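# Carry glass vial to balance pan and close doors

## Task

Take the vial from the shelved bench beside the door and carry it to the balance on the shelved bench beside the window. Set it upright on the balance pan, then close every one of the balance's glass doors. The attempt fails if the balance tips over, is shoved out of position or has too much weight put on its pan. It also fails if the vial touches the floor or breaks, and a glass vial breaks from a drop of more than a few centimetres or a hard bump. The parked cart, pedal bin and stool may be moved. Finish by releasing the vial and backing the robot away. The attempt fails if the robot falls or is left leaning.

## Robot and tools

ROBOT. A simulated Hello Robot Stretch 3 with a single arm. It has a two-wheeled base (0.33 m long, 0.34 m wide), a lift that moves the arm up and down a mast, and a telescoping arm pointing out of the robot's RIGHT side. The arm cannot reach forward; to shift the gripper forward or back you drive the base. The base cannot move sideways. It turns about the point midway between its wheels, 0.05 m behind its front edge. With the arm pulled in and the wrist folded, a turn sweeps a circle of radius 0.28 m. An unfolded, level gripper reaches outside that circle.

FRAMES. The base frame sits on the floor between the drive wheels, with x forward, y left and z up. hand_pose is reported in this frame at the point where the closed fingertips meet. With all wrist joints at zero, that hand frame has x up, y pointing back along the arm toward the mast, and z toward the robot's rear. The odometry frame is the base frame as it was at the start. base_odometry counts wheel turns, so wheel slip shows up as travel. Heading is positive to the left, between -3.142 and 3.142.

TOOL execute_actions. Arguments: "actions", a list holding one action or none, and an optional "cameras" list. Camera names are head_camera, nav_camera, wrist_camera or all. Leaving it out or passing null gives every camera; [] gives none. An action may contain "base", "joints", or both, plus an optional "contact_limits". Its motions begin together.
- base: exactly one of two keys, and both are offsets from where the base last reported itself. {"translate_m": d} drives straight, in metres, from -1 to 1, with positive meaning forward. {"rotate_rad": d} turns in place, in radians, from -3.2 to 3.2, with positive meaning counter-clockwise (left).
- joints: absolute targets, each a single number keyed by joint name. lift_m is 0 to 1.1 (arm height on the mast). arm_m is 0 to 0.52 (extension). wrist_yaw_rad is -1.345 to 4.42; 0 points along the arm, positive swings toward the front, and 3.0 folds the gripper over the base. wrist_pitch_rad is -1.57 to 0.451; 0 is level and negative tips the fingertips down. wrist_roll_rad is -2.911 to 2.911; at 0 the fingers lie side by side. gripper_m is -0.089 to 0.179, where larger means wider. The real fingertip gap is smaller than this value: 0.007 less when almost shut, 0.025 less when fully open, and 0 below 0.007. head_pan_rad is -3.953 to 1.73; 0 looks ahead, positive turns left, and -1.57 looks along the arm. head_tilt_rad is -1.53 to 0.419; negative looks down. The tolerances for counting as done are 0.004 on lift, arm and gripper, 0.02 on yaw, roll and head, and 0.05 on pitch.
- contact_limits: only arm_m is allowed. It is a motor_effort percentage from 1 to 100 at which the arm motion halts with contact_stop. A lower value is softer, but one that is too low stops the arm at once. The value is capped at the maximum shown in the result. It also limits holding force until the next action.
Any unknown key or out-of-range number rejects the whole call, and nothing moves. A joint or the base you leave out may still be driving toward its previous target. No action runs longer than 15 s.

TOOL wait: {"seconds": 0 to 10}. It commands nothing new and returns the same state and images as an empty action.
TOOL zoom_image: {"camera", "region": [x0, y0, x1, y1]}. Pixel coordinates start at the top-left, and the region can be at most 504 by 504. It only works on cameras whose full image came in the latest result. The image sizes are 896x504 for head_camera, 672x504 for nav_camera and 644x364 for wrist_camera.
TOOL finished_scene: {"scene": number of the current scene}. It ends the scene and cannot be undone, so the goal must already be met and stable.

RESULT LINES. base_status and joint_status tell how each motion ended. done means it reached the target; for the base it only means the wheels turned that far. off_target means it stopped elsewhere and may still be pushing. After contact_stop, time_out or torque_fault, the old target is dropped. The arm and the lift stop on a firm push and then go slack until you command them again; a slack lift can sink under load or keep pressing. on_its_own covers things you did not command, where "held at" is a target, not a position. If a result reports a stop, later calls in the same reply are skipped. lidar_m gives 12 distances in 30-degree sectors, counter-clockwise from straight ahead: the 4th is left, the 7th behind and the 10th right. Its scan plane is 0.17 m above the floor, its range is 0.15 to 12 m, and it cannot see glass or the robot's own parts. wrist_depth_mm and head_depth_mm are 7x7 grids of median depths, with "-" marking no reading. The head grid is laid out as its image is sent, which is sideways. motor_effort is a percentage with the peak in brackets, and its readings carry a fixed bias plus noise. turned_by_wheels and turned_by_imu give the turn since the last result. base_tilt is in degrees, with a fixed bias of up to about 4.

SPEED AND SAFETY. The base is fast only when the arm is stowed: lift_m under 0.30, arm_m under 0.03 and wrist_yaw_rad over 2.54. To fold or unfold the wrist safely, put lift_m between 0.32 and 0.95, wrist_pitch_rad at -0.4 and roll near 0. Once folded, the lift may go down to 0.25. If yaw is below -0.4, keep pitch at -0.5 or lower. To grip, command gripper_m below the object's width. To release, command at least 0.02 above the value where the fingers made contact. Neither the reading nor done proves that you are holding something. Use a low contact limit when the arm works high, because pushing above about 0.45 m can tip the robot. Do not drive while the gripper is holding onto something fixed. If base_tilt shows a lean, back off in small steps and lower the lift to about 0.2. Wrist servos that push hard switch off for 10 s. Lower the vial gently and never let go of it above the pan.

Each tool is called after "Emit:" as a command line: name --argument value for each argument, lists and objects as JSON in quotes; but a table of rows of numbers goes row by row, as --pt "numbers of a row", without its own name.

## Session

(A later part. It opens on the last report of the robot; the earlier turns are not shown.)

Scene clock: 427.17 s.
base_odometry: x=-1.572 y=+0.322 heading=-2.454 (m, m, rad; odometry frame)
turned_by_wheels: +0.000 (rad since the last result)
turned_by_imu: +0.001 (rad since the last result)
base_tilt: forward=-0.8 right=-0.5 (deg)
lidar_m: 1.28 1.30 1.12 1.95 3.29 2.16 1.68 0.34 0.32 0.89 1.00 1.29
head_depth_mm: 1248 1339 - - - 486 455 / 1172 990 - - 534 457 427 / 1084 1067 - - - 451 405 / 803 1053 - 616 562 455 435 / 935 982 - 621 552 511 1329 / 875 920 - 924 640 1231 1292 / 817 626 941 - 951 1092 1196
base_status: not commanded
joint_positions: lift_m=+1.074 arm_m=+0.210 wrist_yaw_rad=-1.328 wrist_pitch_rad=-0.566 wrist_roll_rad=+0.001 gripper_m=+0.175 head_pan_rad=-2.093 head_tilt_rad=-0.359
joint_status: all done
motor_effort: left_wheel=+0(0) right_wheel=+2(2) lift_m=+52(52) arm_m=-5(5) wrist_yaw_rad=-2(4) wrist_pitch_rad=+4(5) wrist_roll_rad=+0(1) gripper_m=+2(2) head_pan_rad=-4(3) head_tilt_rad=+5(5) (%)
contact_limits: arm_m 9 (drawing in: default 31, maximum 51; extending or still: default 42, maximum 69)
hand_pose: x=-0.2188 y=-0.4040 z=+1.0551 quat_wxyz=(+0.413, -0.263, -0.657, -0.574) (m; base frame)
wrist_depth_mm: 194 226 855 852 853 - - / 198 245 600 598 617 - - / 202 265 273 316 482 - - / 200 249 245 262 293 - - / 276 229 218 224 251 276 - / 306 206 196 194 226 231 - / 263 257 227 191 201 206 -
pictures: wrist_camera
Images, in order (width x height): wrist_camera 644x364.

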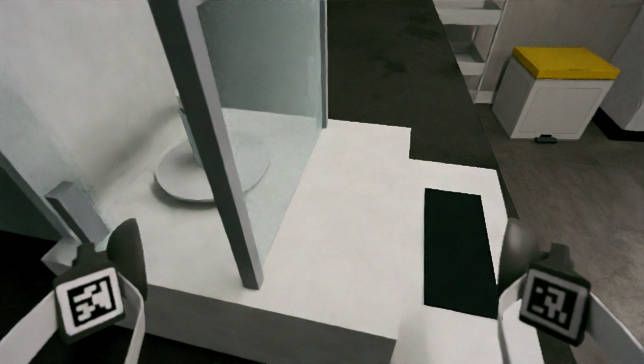

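Emit:
execute_actions --actions '[{"base": {"translate_m": 0.02}}]' --cameras '[]'

Emit:
execute_actions --actions '[{"joints": {"arm_m": 0.305}, "contact_limits": {"arm_m": 9}}]' --cameras '["wrist_camera"]'

Emit:
execute_actions --actions '[{"base": {"translate_m": -0.029}}]' --cameras '["wrist_camera"]'

Scene clock: 432.20 s.
base_odometry: x=-1.588 y=+0.309 heading=-2.454 (m, m, rad; odometry frame)
turned_by_wheels: +0.000 (rad since the last result)
turned_by_imu: +0.001 (rad since the last result)
base_tilt: forward=-0.9 right=-0.5 (deg)
lidar_m: 1.26 1.28 1.11 1.89 3.28 2.18 1.70 0.34 0.34 0.90 1.00 1.29
head_depth_mm: 1235 1360 - - - 487 456 / 1168 965 - - 533 457 427 / 1083 1095 - - - 452 414 / 812 1052 - 632 561 474 1300 / 941 979 - 613 587 558 1336 / 867 918 - 988 671 1245 1289 / 826 656 940 - 969 1097 1220
base_status: done
joint_positions: lift_m=+1.074 arm_m=+0.210 wrist_yaw_rad=-1.328 wrist_pitch_rad=-0.566 wrist_roll_rad=+0.001 gripper_m=+0.175 head_pan_rad=-2.093 head_tilt_rad=-0.359
joint_status: not commanded
motor_effort: left_wheel=+0(3) right_wheel=+2(3) lift_m=+52(52) arm_m=-4(4) wrist_yaw_rad=-2(1) wrist_pitch_rad=+5(5) wrist_roll_rad=+0(0) gripper_m=+0(0) head_pan_rad=-3(4) head_tilt_rad=+5(6) (%)
hand_pose: x=-0.2188 y=-0.4040 z=+1.0551 quat_wxyz=(+0.413, -0.263, -0.657, -0.574) (m; base frame)
wrist_depth_mm: 193 251 764 851 844 - - / 197 256 319 625 615 - - / 205 264 268 320 466 - - / 390 258 249 262 294 401 - / 346 227 218 223 251 275 - / 310 246 217 201 222 230 - / 270 267 262 239 213 207 -
pictures: none
No camera images: the call's "cameras" was empty. Leave "cameras" out to get every camera's image.

Scene clock: 434.13 s.
base_odometry: x=-1.588 y=+0.309 heading=-2.454 (m, m, rad; odometry frame)
turned_by_wheels: +0.000 (rad since the last result)
turned_by_imu: +0.000 (rad since the last result)
base_tilt: forward=-0.8 right=-0.4 (deg)
lidar_m: 1.26 1.28 1.11 1.90 3.29 2.18 1.70 0.34 0.34 0.90 1.00 1.29
head_depth_mm: 1238 1362 - - - 487 456 / 1170 969 - - 534 457 427 / 1081 1096 - - 504 452 414 / 809 1056 - 633 512 475 1301 / 942 982 - 628 575 558 1334 / 870 920 - 1044 700 1239 1284 / 826 645 - 981 970 1096 1214
base_status: not commanded
joint_positions: lift_m=+1.074 arm_m=+0.305 wrist_yaw_rad=-1.328 wrist_pitch_rad=-0.566 wrist_roll_rad=+0.001 gripper_m=+0.175 head_pan_rad=-2.093 head_tilt_rad=-0.359
joint_status: all done
motor_effort: left_wheel=+0(1) right_wheel=+2(1) lift_m=+52(52) arm_m=+4(5) wrist_yaw_rad=-2(2) wrist_pitch_rad=+5(4) wrist_roll_rad=+0(0) gripper_m=+0(0) head_pan_rad=-3(3) head_tilt_rad=+5(4) (%)
contact_limits: arm_m 9 (drawing in: default 31, maximum 51; extending or still: default 42, maximum 69)
hand_pose: x=-0.2188 y=-0.4984 z=+1.0551 quat_wxyz=(+0.413, -0.263, -0.657, -0.574) (m; base frame)
wrist_depth_mm: 517 142 202 861 841 781 - / 532 161 211 624 587 551 - / 501 476 221 270 316 445 - / 414 413 217 245 249 259 - / 352 358 217 223 216 226 264 / 307 303 216 199 187 192 230 / 263 269 260 237 204 182 201
pictures: wrist_camera
Images, in order (width x height): wrist_camera 644x364.

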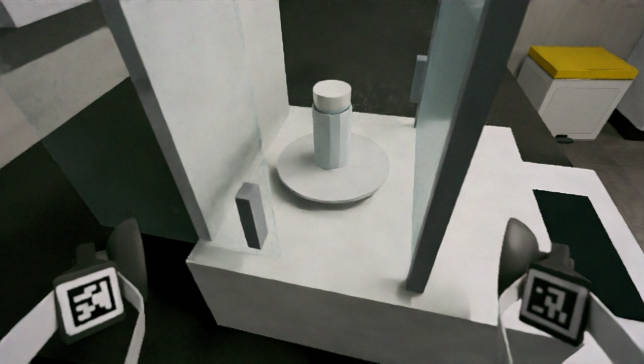

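Scene clock: 436.53 s.
base_odometry: x=-1.565 y=+0.328 heading=-2.454 (m, m, rad; odometry frame)
turned_by_wheels: +0.000 (rad since the last result)
turned_by_imu: +0.000 (rad since the last result)
base_tilt: forward=-0.8 right=-0.4 (deg)
lidar_m: 1.29 1.31 1.13 1.98 3.26 2.15 1.67 0.34 0.32 0.89 1.00 1.29
head_depth_mm: 1248 1359 - - - 486 457 / 1174 986 - - 534 457 427 / 1082 1071 - - 504 451 405 / 801 1057 - 621 511 450 414 / 932 984 - 633 520 497 1293 / 876 920 - 770 622 1211 1287 / 815 611 - 983 816 1083 1181
base_status: done
joint_positions: lift_m=+1.074 arm_m=+0.305 wrist_yaw_rad=-1.328 wrist_pitch_rad=-0.566 wrist_roll_rad=+0.001 gripper_m=+0.175 head_pan_rad=-2.093 head_tilt_rad=-0.359
joint_status: not commanded
motor_effort: left_wheel=-1(3) right_wheel=+2(5) lift_m=+52(52) arm_m=+4(4) wrist_yaw_rad=-2(1) wrist_pitch_rad=+5(5) wrist_roll_rad=+0(0) gripper_m=+1(1) head_pan_rad=-4(3) head_tilt_rad=+5(5) (%)
hand_pose: x=-0.2188 y=-0.4984 z=+1.0551 quat_wxyz=(+0.413, -0.263, -0.657, -0.574) (m; base frame)
wrist_depth_mm: 111 134 202 857 795 72 - / 485 137 211 623 611 77 - / 500 142 221 295 302 88 - / 415 164 231 232 260 249 - / 353 257 211 216 215 220 264 / 310 288 190 194 187 192 231 / 263 262 199 176 167 169 196
pictures: wrist_camera
Images, in order (width x height): wrist_camera 644x364.

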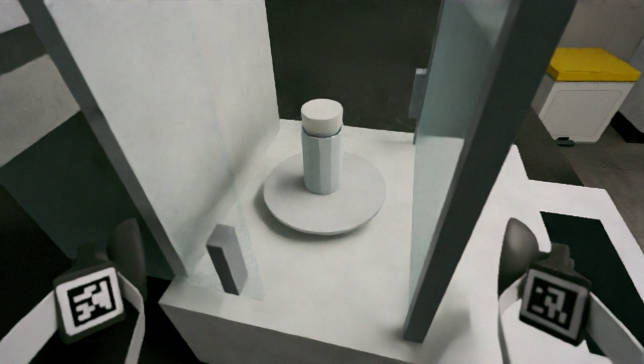

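Emit:
execute_actions --actions '[{"joints": {"arm_m": 0.24}, "contact_limits": {"arm_m": 9}}]' --cameras '["wrist_camera"]'

Scene clock: 439.07 s.
base_odometry: x=-1.565 y=+0.328 heading=-2.454 (m, m, rad; odometry frame)
turned_by_wheels: +0.000 (rad since the last result)
turned_by_imu: +0.001 (rad since the last result)
base_tilt: forward=-0.9 right=-0.5 (deg)
lidar_m: 1.29 1.31 1.13 1.97 3.27 2.15 1.67 0.34 0.32 0.89 1.00 1.29
head_depth_mm: 1249 1353 - - - 487 456 / 1175 983 - - 534 457 427 / 1086 1072 - - 502 451 405 / 802 1053 - 606 563 451 414 / 933 986 - 622 517 497 1296 / 875 920 - 608 618 1211 1293 / 815 624 928 - 916 1079 1178
base_status: not commanded
joint_positions: lift_m=+1.074 arm_m=+0.240 wrist_yaw_rad=-1.326 wrist_pitch_rad=-0.566 wrist_roll_rad=+0.001 gripper_m=+0.175 head_pan_rad=-2.093 head_tilt_rad=-0.359
joint_status: all done
motor_effort: left_wheel=+0(0) right_wheel=+1(2) lift_m=+52(52) arm_m=-5(5) wrist_yaw_rad=-3(4) wrist_pitch_rad=+5(5) wrist_roll_rad=+0(0) gripper_m=-1(1) head_pan_rad=-3(4) head_tilt_rad=+5(6) (%)
contact_limits: arm_m 9 (drawing in: default 31, maximum 51; extending or still: default 42, maximum 69)
hand_pose: x=-0.2187 y=-0.4343 z=+1.0551 quat_wxyz=(+0.413, -0.262, -0.657, -0.574) (m; base frame)
wrist_depth_mm: 168 212 262 858 852 - - / 172 218 273 590 624 - - / 175 224 217 307 485 - - / 184 232 236 254 260 413 - / 341 185 220 216 222 272 - / 314 190 196 189 193 230 - / 263 255 201 178 170 205 206
pictures: wrist_camera
Images, in order (width x height): wrist_camera 644x364.

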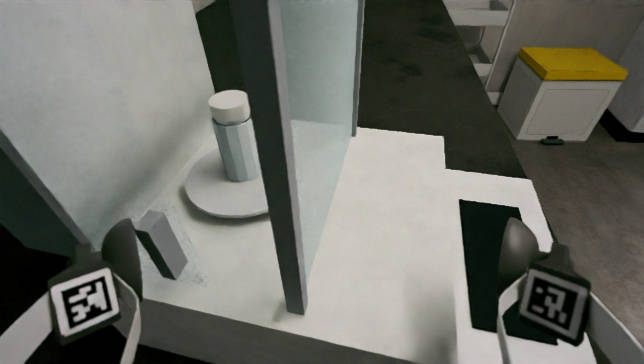

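Emit:
execute_actions --actions '[{"joints": {"arm_m": 0.195}, "contact_limits": {"arm_m": 9}}]' --cameras '["wrist_camera"]'

Scene clock: 442.13 s.
base_odometry: x=-1.565 y=+0.328 heading=-2.454 (m, m, rad; odometry frame)
turned_by_wheels: +0.000 (rad since the last result)
turned_by_imu: +0.001 (rad since the last result)
base_tilt: forward=-1.0 right=-0.6 (deg)
lidar_m: 1.29 1.31 1.13 1.97 3.29 2.16 1.67 0.34 0.32 0.89 1.00 1.29
head_depth_mm: 1247 1361 - - - 487 456 / 1170 986 - - 534 457 427 / 1086 1067 - - - 450 405 / 801 1052 - - 563 450 414 / 934 982 - 617 533 496 1293 / 874 921 - 623 628 1211 1296 / 815 619 948 - 955 1083 1178
base_status: not commanded
joint_positions: lift_m=+1.074 arm_m=+0.195 wrist_yaw_rad=-1.326 wrist_pitch_rad=-0.566 wrist_roll_rad=+0.001 gripper_m=+0.175 head_pan_rad=-2.093 head_tilt_rad=-0.359
joint_status: all done
motor_effort: left_wheel=+0(0) right_wheel=+1(0) lift_m=+52(52) arm_m=-5(5) wrist_yaw_rad=-3(3) wrist_pitch_rad=+5(4) wrist_roll_rad=+0(0) gripper_m=-1(1) head_pan_rad=-3(3) head_tilt_rad=+6(4) (%)
contact_limits: arm_m 9 (drawing in: default 31, maximum 51; extending or still: default 42, maximum 69)
hand_pose: x=-0.2187 y=-0.3893 z=+1.0551 quat_wxyz=(+0.413, -0.262, -0.657, -0.574) (m; base frame)
wrist_depth_mm: 205 236 879 862 908 - - / 211 112 633 591 630 - - / 216 244 319 319 490 - - / 221 249 252 264 303 - - / 225 159 218 223 265 283 - / 255 191 190 194 231 233 - / 264 253 201 179 207 214 -
pictures: wrist_camera
Images, in order (width x height): wrist_camera 644x364.

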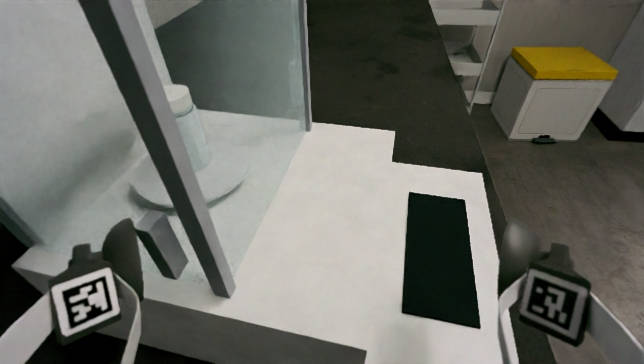

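Emit:
execute_actions --actions '[{"joints": {"arm_m": 0.186}, "contact_limits": {"arm_m": 8}}]' --cameras '["wrist_camera"]'

Scene clock: 443.97 s.
base_odometry: x=-1.565 y=+0.328 heading=-2.454 (m, m, rad; odometry frame)
turned_by_wheels: +0.000 (rad since the last result)
turned_by_imu: +0.000 (rad since the last result)
base_tilt: forward=-0.9 right=-0.5 (deg)
lidar_m: 1.29 1.31 1.13 1.97 3.28 2.15 1.68 0.34 0.32 0.89 1.00 1.29
head_depth_mm: 1247 1354 - - - 488 457 / 1169 984 - - 534 456 427 / 1083 1069 - - - 435 405 / 802 1053 - - 562 450 414 / 928 986 - 625 533 496 1297 / 875 922 - 748 617 1212 1291 / 816 618 950 - 957 1081 1176
base_status: not commanded
joint_positions: lift_m=+1.074 arm_m=+0.186 wrist_yaw_rad=-1.326 wrist_pitch_rad=-0.566 wrist_roll_rad=+0.001 gripper_m=+0.175 head_pan_rad=-2.093 head_tilt_rad=-0.359
joint_status: all done
motor_effort: left_wheel=+0(0) right_wheel=+1(0) lift_m=+52(52) arm_m=-4(5) wrist_yaw_rad=-3(3) wrist_pitch_rad=+5(4) wrist_roll_rad=+0(0) gripper_m=-1(2) head_pan_rad=-3(3) head_tilt_rad=+4(5) (%)
contact_limits: arm_m 8 (drawing in: default 31, maximum 51; extending or still: default 42, maximum 69)
hand_pose: x=-0.2187 y=-0.3803 z=+1.0551 quat_wxyz=(+0.413, -0.262, -0.657, -0.574) (m; base frame)
wrist_depth_mm: 200 281 865 802 920 - - / 220 217 641 587 622 - - / 225 224 320 318 483 - - / 231 248 254 263 315 - - / 225 156 224 223 266 345 - / 219 193 190 194 231 239 - / 264 254 203 180 207 217 -
pictures: wrist_camera
Images, in order (width x height): wrist_camera 644x364.

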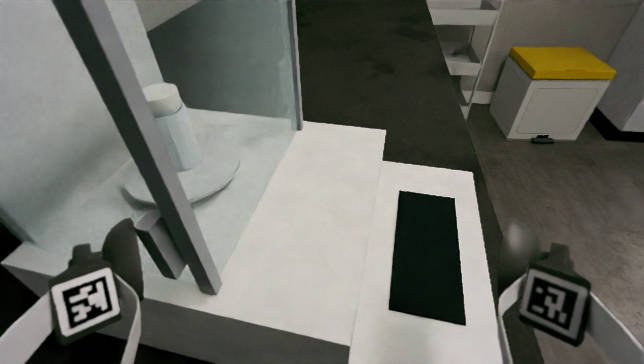

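Emit:
execute_actions --actions '[{"joints": {"arm_m": 0.181}, "contact_limits": {"arm_m": 8}}]' --cameras '["wrist_camera"]'

Scene clock: 447.27 s.
base_odometry: x=-1.565 y=+0.328 heading=-2.454 (m, m, rad; odometry frame)
turned_by_wheels: +0.000 (rad since the last result)
turned_by_imu: +0.001 (rad since the last result)
base_tilt: forward=-0.9 right=-0.5 (deg)
lidar_m: 1.29 1.31 1.13 1.97 3.26 2.15 1.67 0.34 0.32 0.89 1.00 1.29
head_depth_mm: 1248 1364 - - - 487 456 / 1175 985 - - 535 457 427 / 1086 1073 - - 513 436 405 / 801 1054 - - 563 450 414 / 930 987 - 628 520 496 1295 / 873 920 - 627 618 1211 1287 / 817 619 954 968 957 1081 1182
base_status: not commanded
joint_positions: lift_m=+1.074 arm_m=+0.181 wrist_yaw_rad=-1.325 wrist_pitch_rad=-0.566 wrist_roll_rad=+0.001 gripper_m=+0.175 head_pan_rad=-2.093 head_tilt_rad=-0.359
joint_status: all done
motor_effort: left_wheel=+0(0) right_wheel=+2(1) lift_m=+52(52) arm_m=-5(6) wrist_yaw_rad=-5(4) wrist_pitch_rad=+5(4) wrist_roll_rad=-1(0) gripper_m=-1(2) head_pan_rad=-3(4) head_tilt_rad=+6(6) (%)
contact_limits: arm_m 8 (drawing in: default 31, maximum 51; extending or still: default 42, maximum 69)
hand_pose: x=-0.2186 y=-0.3757 z=+1.0551 quat_wxyz=(+0.413, -0.262, -0.657, -0.574) (m; base frame)
wrist_depth_mm: 151 287 876 857 902 - - / 218 229 634 592 614 - - / 230 224 322 316 489 - - / 234 247 255 264 314 - - / 227 160 224 222 267 351 - / 221 196 191 194 232 244 - / 264 252 204 184 207 254 -
pictures: wrist_camera
Images, in order (width x height): wrist_camera 644x364.

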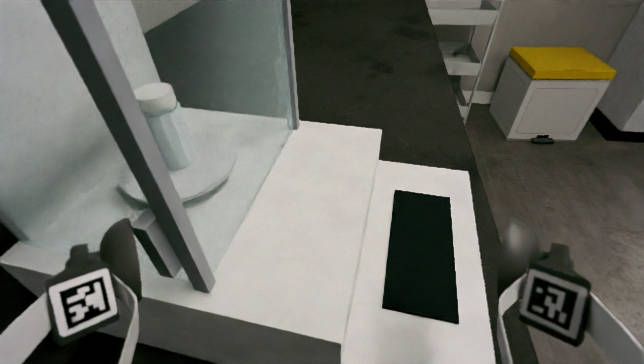

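Emit:
execute_actions --actions '[{"joints": {"arm_m": 0.177}, "contact_limits": {"arm_m": 8}}]' --cameras '["wrist_camera"]'

Scene clock: 448.70 s.
base_odometry: x=-1.565 y=+0.328 heading=-2.454 (m, m, rad; odometry frame)
turned_by_wheels: +0.000 (rad since the last result)
turned_by_imu: +0.000 (rad since the last result)
base_tilt: forward=-0.7 right=-0.5 (deg)
lidar_m: 1.28 1.31 1.13 1.97 3.27 2.16 1.67 0.34 0.32 0.89 1.00 1.29
head_depth_mm: 1249 1353 - - - 487 456 / 1169 986 - - 535 457 427 / 1079 1069 - - 514 435 405 / 803 1057 - - 562 450 414 / 931 985 - 629 521 496 1294 / 875 918 - 627 617 1207 1290 / 815 620 954 966 - 1081 1176
base_status: not commanded
joint_positions: lift_m=+1.074 arm_m=+0.177 wrist_yaw_rad=-1.317 wrist_pitch_rad=-0.566 wrist_roll_rad=+0.001 gripper_m=+0.175 head_pan_rad=-2.093 head_tilt_rad=-0.359
joint_status: all done
motor_effort: left_wheel=+1(1) right_wheel=+0(0) lift_m=+52(52) arm_m=-6(6) wrist_yaw_rad=-12(12) wrist_pitch_rad=+5(5) wrist_roll_rad=+0(0) gripper_m=-2(2) head_pan_rad=-3(3) head_tilt_rad=+5(5) (%)
contact_limits: arm_m 8 (drawing in: default 31, maximum 51; extending or still: default 42, maximum 69)
hand_pose: x=-0.2182 y=-0.3732 z=+1.0551 quat_wxyz=(+0.416, -0.259, -0.658, -0.572) (m; base frame)
wrist_depth_mm: 100 289 873 847 911 - - / 218 229 635 588 615 - - / 232 227 321 317 484 - - / 236 246 256 264 315 - - / 228 163 224 224 266 353 - / 227 196 190 199 231 244 - / 264 256 206 185 207 257 -
pictures: wrist_camera
Images, in order (width x height): wrist_camera 644x364.

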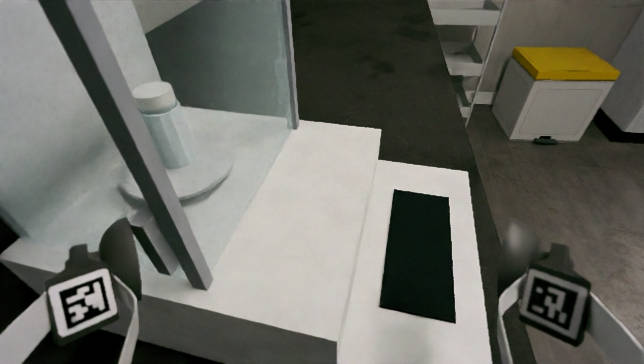

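Emit:
execute_actions --actions '[{"base": {"translate_m": 0.12}, "joints": {"arm_m": 0.187}}]' --cameras '["wrist_camera"]'

Emit:
execute_actions --actions '[{"joints": {"arm_m": 0.01, "gripper_m": 0.03, "head_pan_rad": -2.35, "head_tilt_rad": -0.2}}]'

Scene clock: 452.97 s.
base_odometry: x=-1.658 y=+0.252 heading=-2.454 (m, m, rad; odometry frame)
turned_by_wheels: +0.000 (rad since the last result)
turned_by_imu: +0.001 (rad since the last result)
base_tilt: forward=-0.7 right=-0.5 (deg)
lidar_m: 1.16 1.19 1.07 1.62 3.32 2.29 1.79 0.41 0.92 0.97 0.99 1.25
head_depth_mm: 1246 1333 - - - 485 444 / 1158 972 - - 532 485 504 / 1012 1107 - - - 535 1420 / 987 1044 - - 631 1411 1378 / 916 740 - 1005 785 1355 1331 / 869 726 - 925 1053 1169 1270 / 799 822 930 - 1096 1137 1231
base_status: done
joint_positions: lift_m=+1.074 arm_m=+0.187 wrist_yaw_rad=-1.327 wrist_pitch_rad=-0.566 wrist_roll_rad=+0.001 gripper_m=+0.175 head_pan_rad=-2.093 head_tilt_rad=-0.359
joint_status: all done
motor_effort: left_wheel=+0(4) right_wheel=+2(3) lift_m=+52(52) arm_m=+4(5) wrist_yaw_rad=-2(12) wrist_pitch_rad=+4(4) wrist_roll_rad=-1(0) gripper_m=-2(2) head_pan_rad=-3(4) head_tilt_rad=+5(5) (%)
hand_pose: x=-0.2188 y=-0.3805 z=+1.0552 quat_wxyz=(+0.413, -0.263, -0.657, -0.574) (m; base frame)
wrist_depth_mm: 620 277 360 861 915 - - / 610 299 342 404 620 - - / 512 324 309 320 367 - - / 413 384 287 272 313 - - / 361 351 331 303 283 335 - / 535 - - 317 306 296 - / 690 949 - - 456 - -
pictures: wrist_camera
Images, in order (width x height): wrist_camera 644x364.

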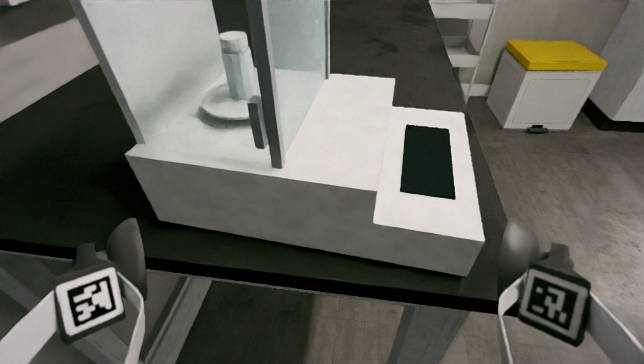

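Scene clock: 455.50 s.
base_odometry: x=-1.658 y=+0.252 heading=-2.454 (m, m, rad; odometry frame)
turned_by_wheels: +0.000 (rad since the last result)
turned_by_imu: +0.001 (rad since the last result)
base_tilt: forward=-0.8 right=-0.5 (deg)
lidar_m: 1.17 1.18 1.07 1.62 3.29 2.28 1.79 0.41 0.92 0.97 0.99 1.24
head_depth_mm: 1671 2207 2305 - - - - / 1315 1804 1897 - - - 465 / 1328 1578 1634 - - - 464 / 1280 1369 1400 - - - 459 / 1166 1217 1267 - - 501 513 / 1061 894 1134 - - - - / 968 988 1029 - - - -
base_status: not commanded
joint_positions: lift_m=+1.074 arm_m=+0.010 wrist_yaw_rad=-1.328 wrist_pitch_rad=-0.566 wrist_roll_rad=+0.001 gripper_m=+0.030 head_pan_rad=-2.343 head_tilt_rad=-0.211
joint_status: all done
motor_effort: left_wheel=+0(0) right_wheel=+2(3) lift_m=+52(52) arm_m=-4(5) wrist_yaw_rad=-2(2) wrist_pitch_rad=+4(4) wrist_roll_rad=+0(0) gripper_m=+0(92) head_pan_rad=-4(22) head_tilt_rad=+6(21) (%)
hand_pose: x=-0.2189 y=-0.2039 z=+1.0552 quat_wxyz=(+0.413, -0.263, -0.656, -0.574) (m; base frame)
wrist_depth_mm: 341 891 866 871 - - - / 350 385 422 634 - - - / 328 325 356 427 - - - / 356 319 321 393 - - - / 372 350 333 349 - - - / 868 - - 438 - - - / 792 - - - - - -
pictures: head_camera (sideways: a quarter turn clockwise sets it upright), nav_camera (sideways: a quarter turn counterclockwise sets it upright), wrist_camera
Images, in order (width x height): head_camera 896x504, nav_camera 672x504, wrist_camera 644x364.

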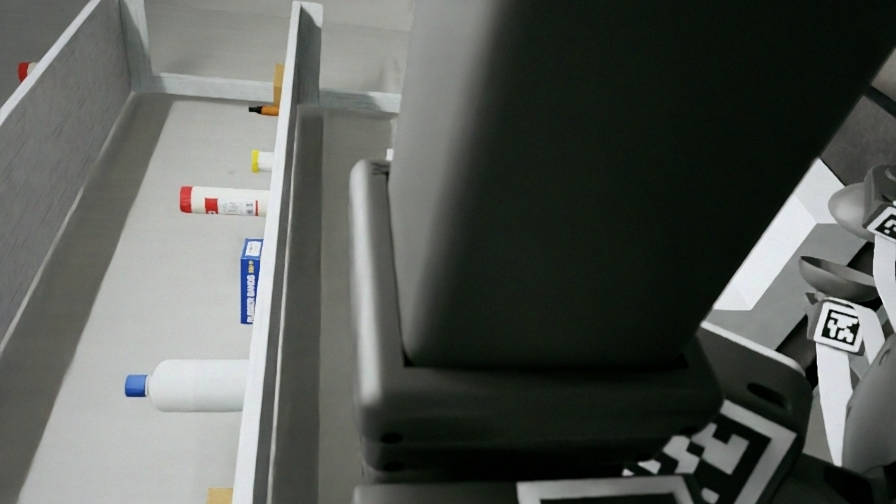

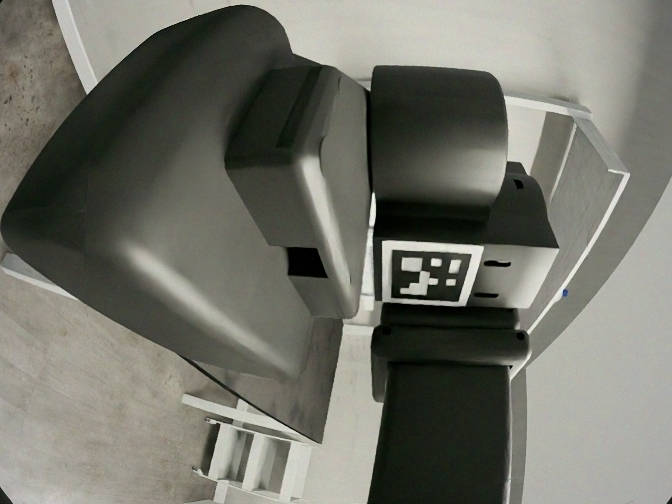

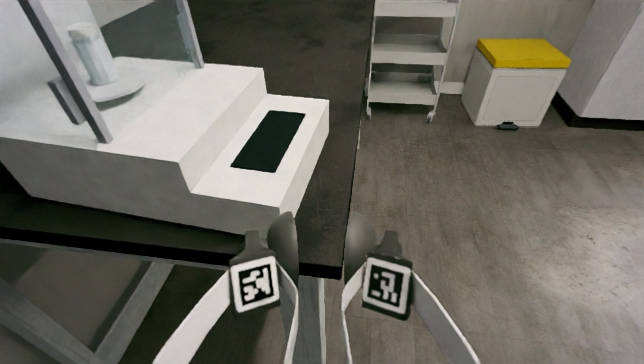

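Emit:
execute_actions --actions '[{"joints": {"wrist_yaw_rad": 0.3, "lift_m": 0.88, "head_pan_rad": -2.25, "head_tilt_rad": -0.25}}]' --cameras '["head_camera", "nav_camera"]'

Scene clock: 459.87 s.
base_odometry: x=-1.658 y=+0.252 heading=-2.454 (m, m, rad; odometry frame)
turned_by_wheels: +0.000 (rad since the last result)
turned_by_imu: +0.001 (rad since the last result)
base_tilt: forward=-0.9 right=-0.5 (deg)
lidar_m: 1.16 1.19 1.07 1.62 3.32 2.29 1.79 0.41 0.92 0.98 0.99 1.24
head_depth_mm: 1443 1767 1880 1658 912 564 516 / 1438 1551 1660 1634 908 529 474 / 1296 1343 1451 1426 667 526 452 / 1184 1218 1301 744 637 512 506 / 1070 895 1172 659 600 566 1346 / 983 1013 1073 1085 672 662 1297 / 912 745 986 1033 864 1102 1183
base_status: not commanded
joint_positions: lift_m=+0.881 arm_m=+0.010 wrist_yaw_rad=+0.298 wrist_pitch_rad=-0.566 wrist_roll_rad=+0.001 gripper_m=+0.030 head_pan_rad=-2.257 head_tilt_rad=-0.247
joint_status: all done
motor_effort: left_wheel=-1(0) right_wheel=+3(1) lift_m=+12(47) arm_m=-4(4) wrist_yaw_rad=+1(7) wrist_pitch_rad=+4(4) wrist_roll_rad=+0(0) gripper_m=+0(0) head_pan_rad=+4(14) head_tilt_rad=-1(10) (%)
hand_pose: x=+0.0381 y=-0.3497 z=+0.8618 quat_wxyz=(+0.701, +0.296, -0.642, -0.095) (m; base frame)
wrist_depth_mm: 802 754 712 674 643 615 565 / 932 854 808 754 698 671 603 / - - 891 826 791 733 678 / - - - 965 901 823 780 / - - - - - 918 873 / - - - - - - 928 / 976 942 953 930 933 939 925
pictures: head_camera (sideways: a quarter turn clockwise sets it upright), nav_camera (sideways: a quarter turn counterclockwise sets it upright)
Images, in order (width x height): head_camera 896x504, nav_camera 672x504.

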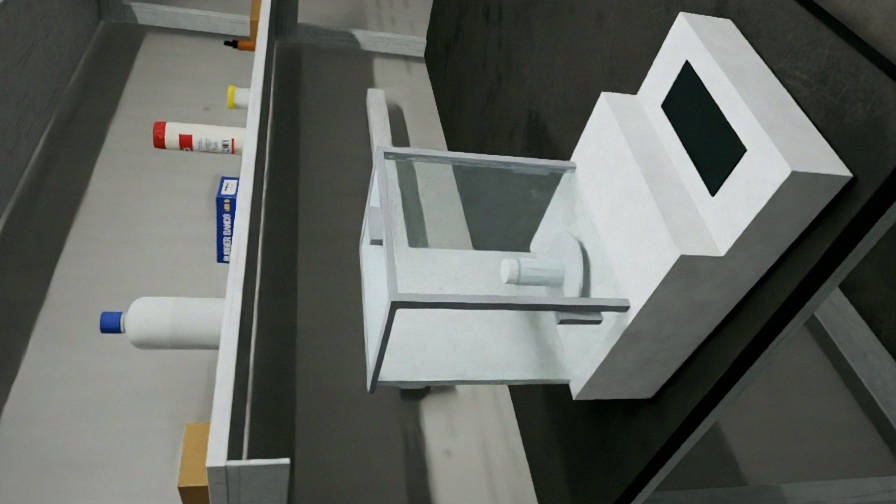

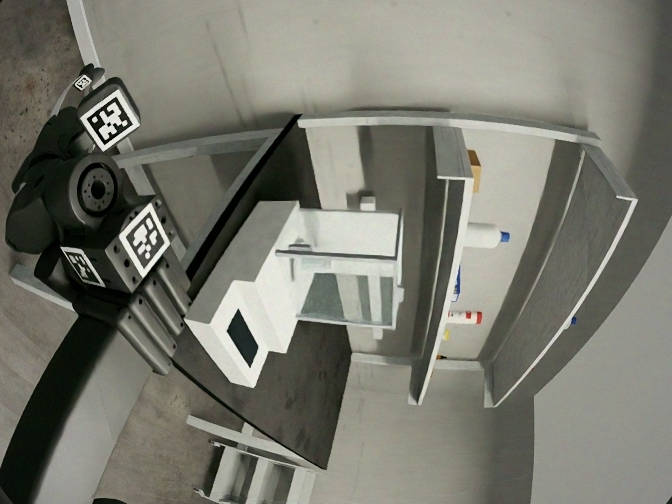

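Emit:
zoom_image --camera "head_camera" --region '[330, 130, 450, 410]'

Region (330, 130, 450, 410) of head_camera's 896x504 image, scaled by 1.800, with more detail than that image has; it fills the left 216 columns of this view, and the rest is white.

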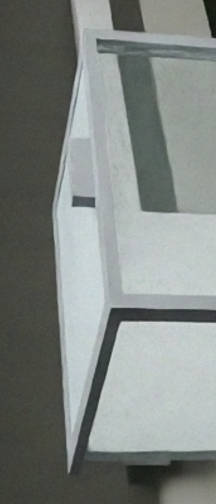

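Emit:
finished_scene --scene 1

The scene is finished: the task was done.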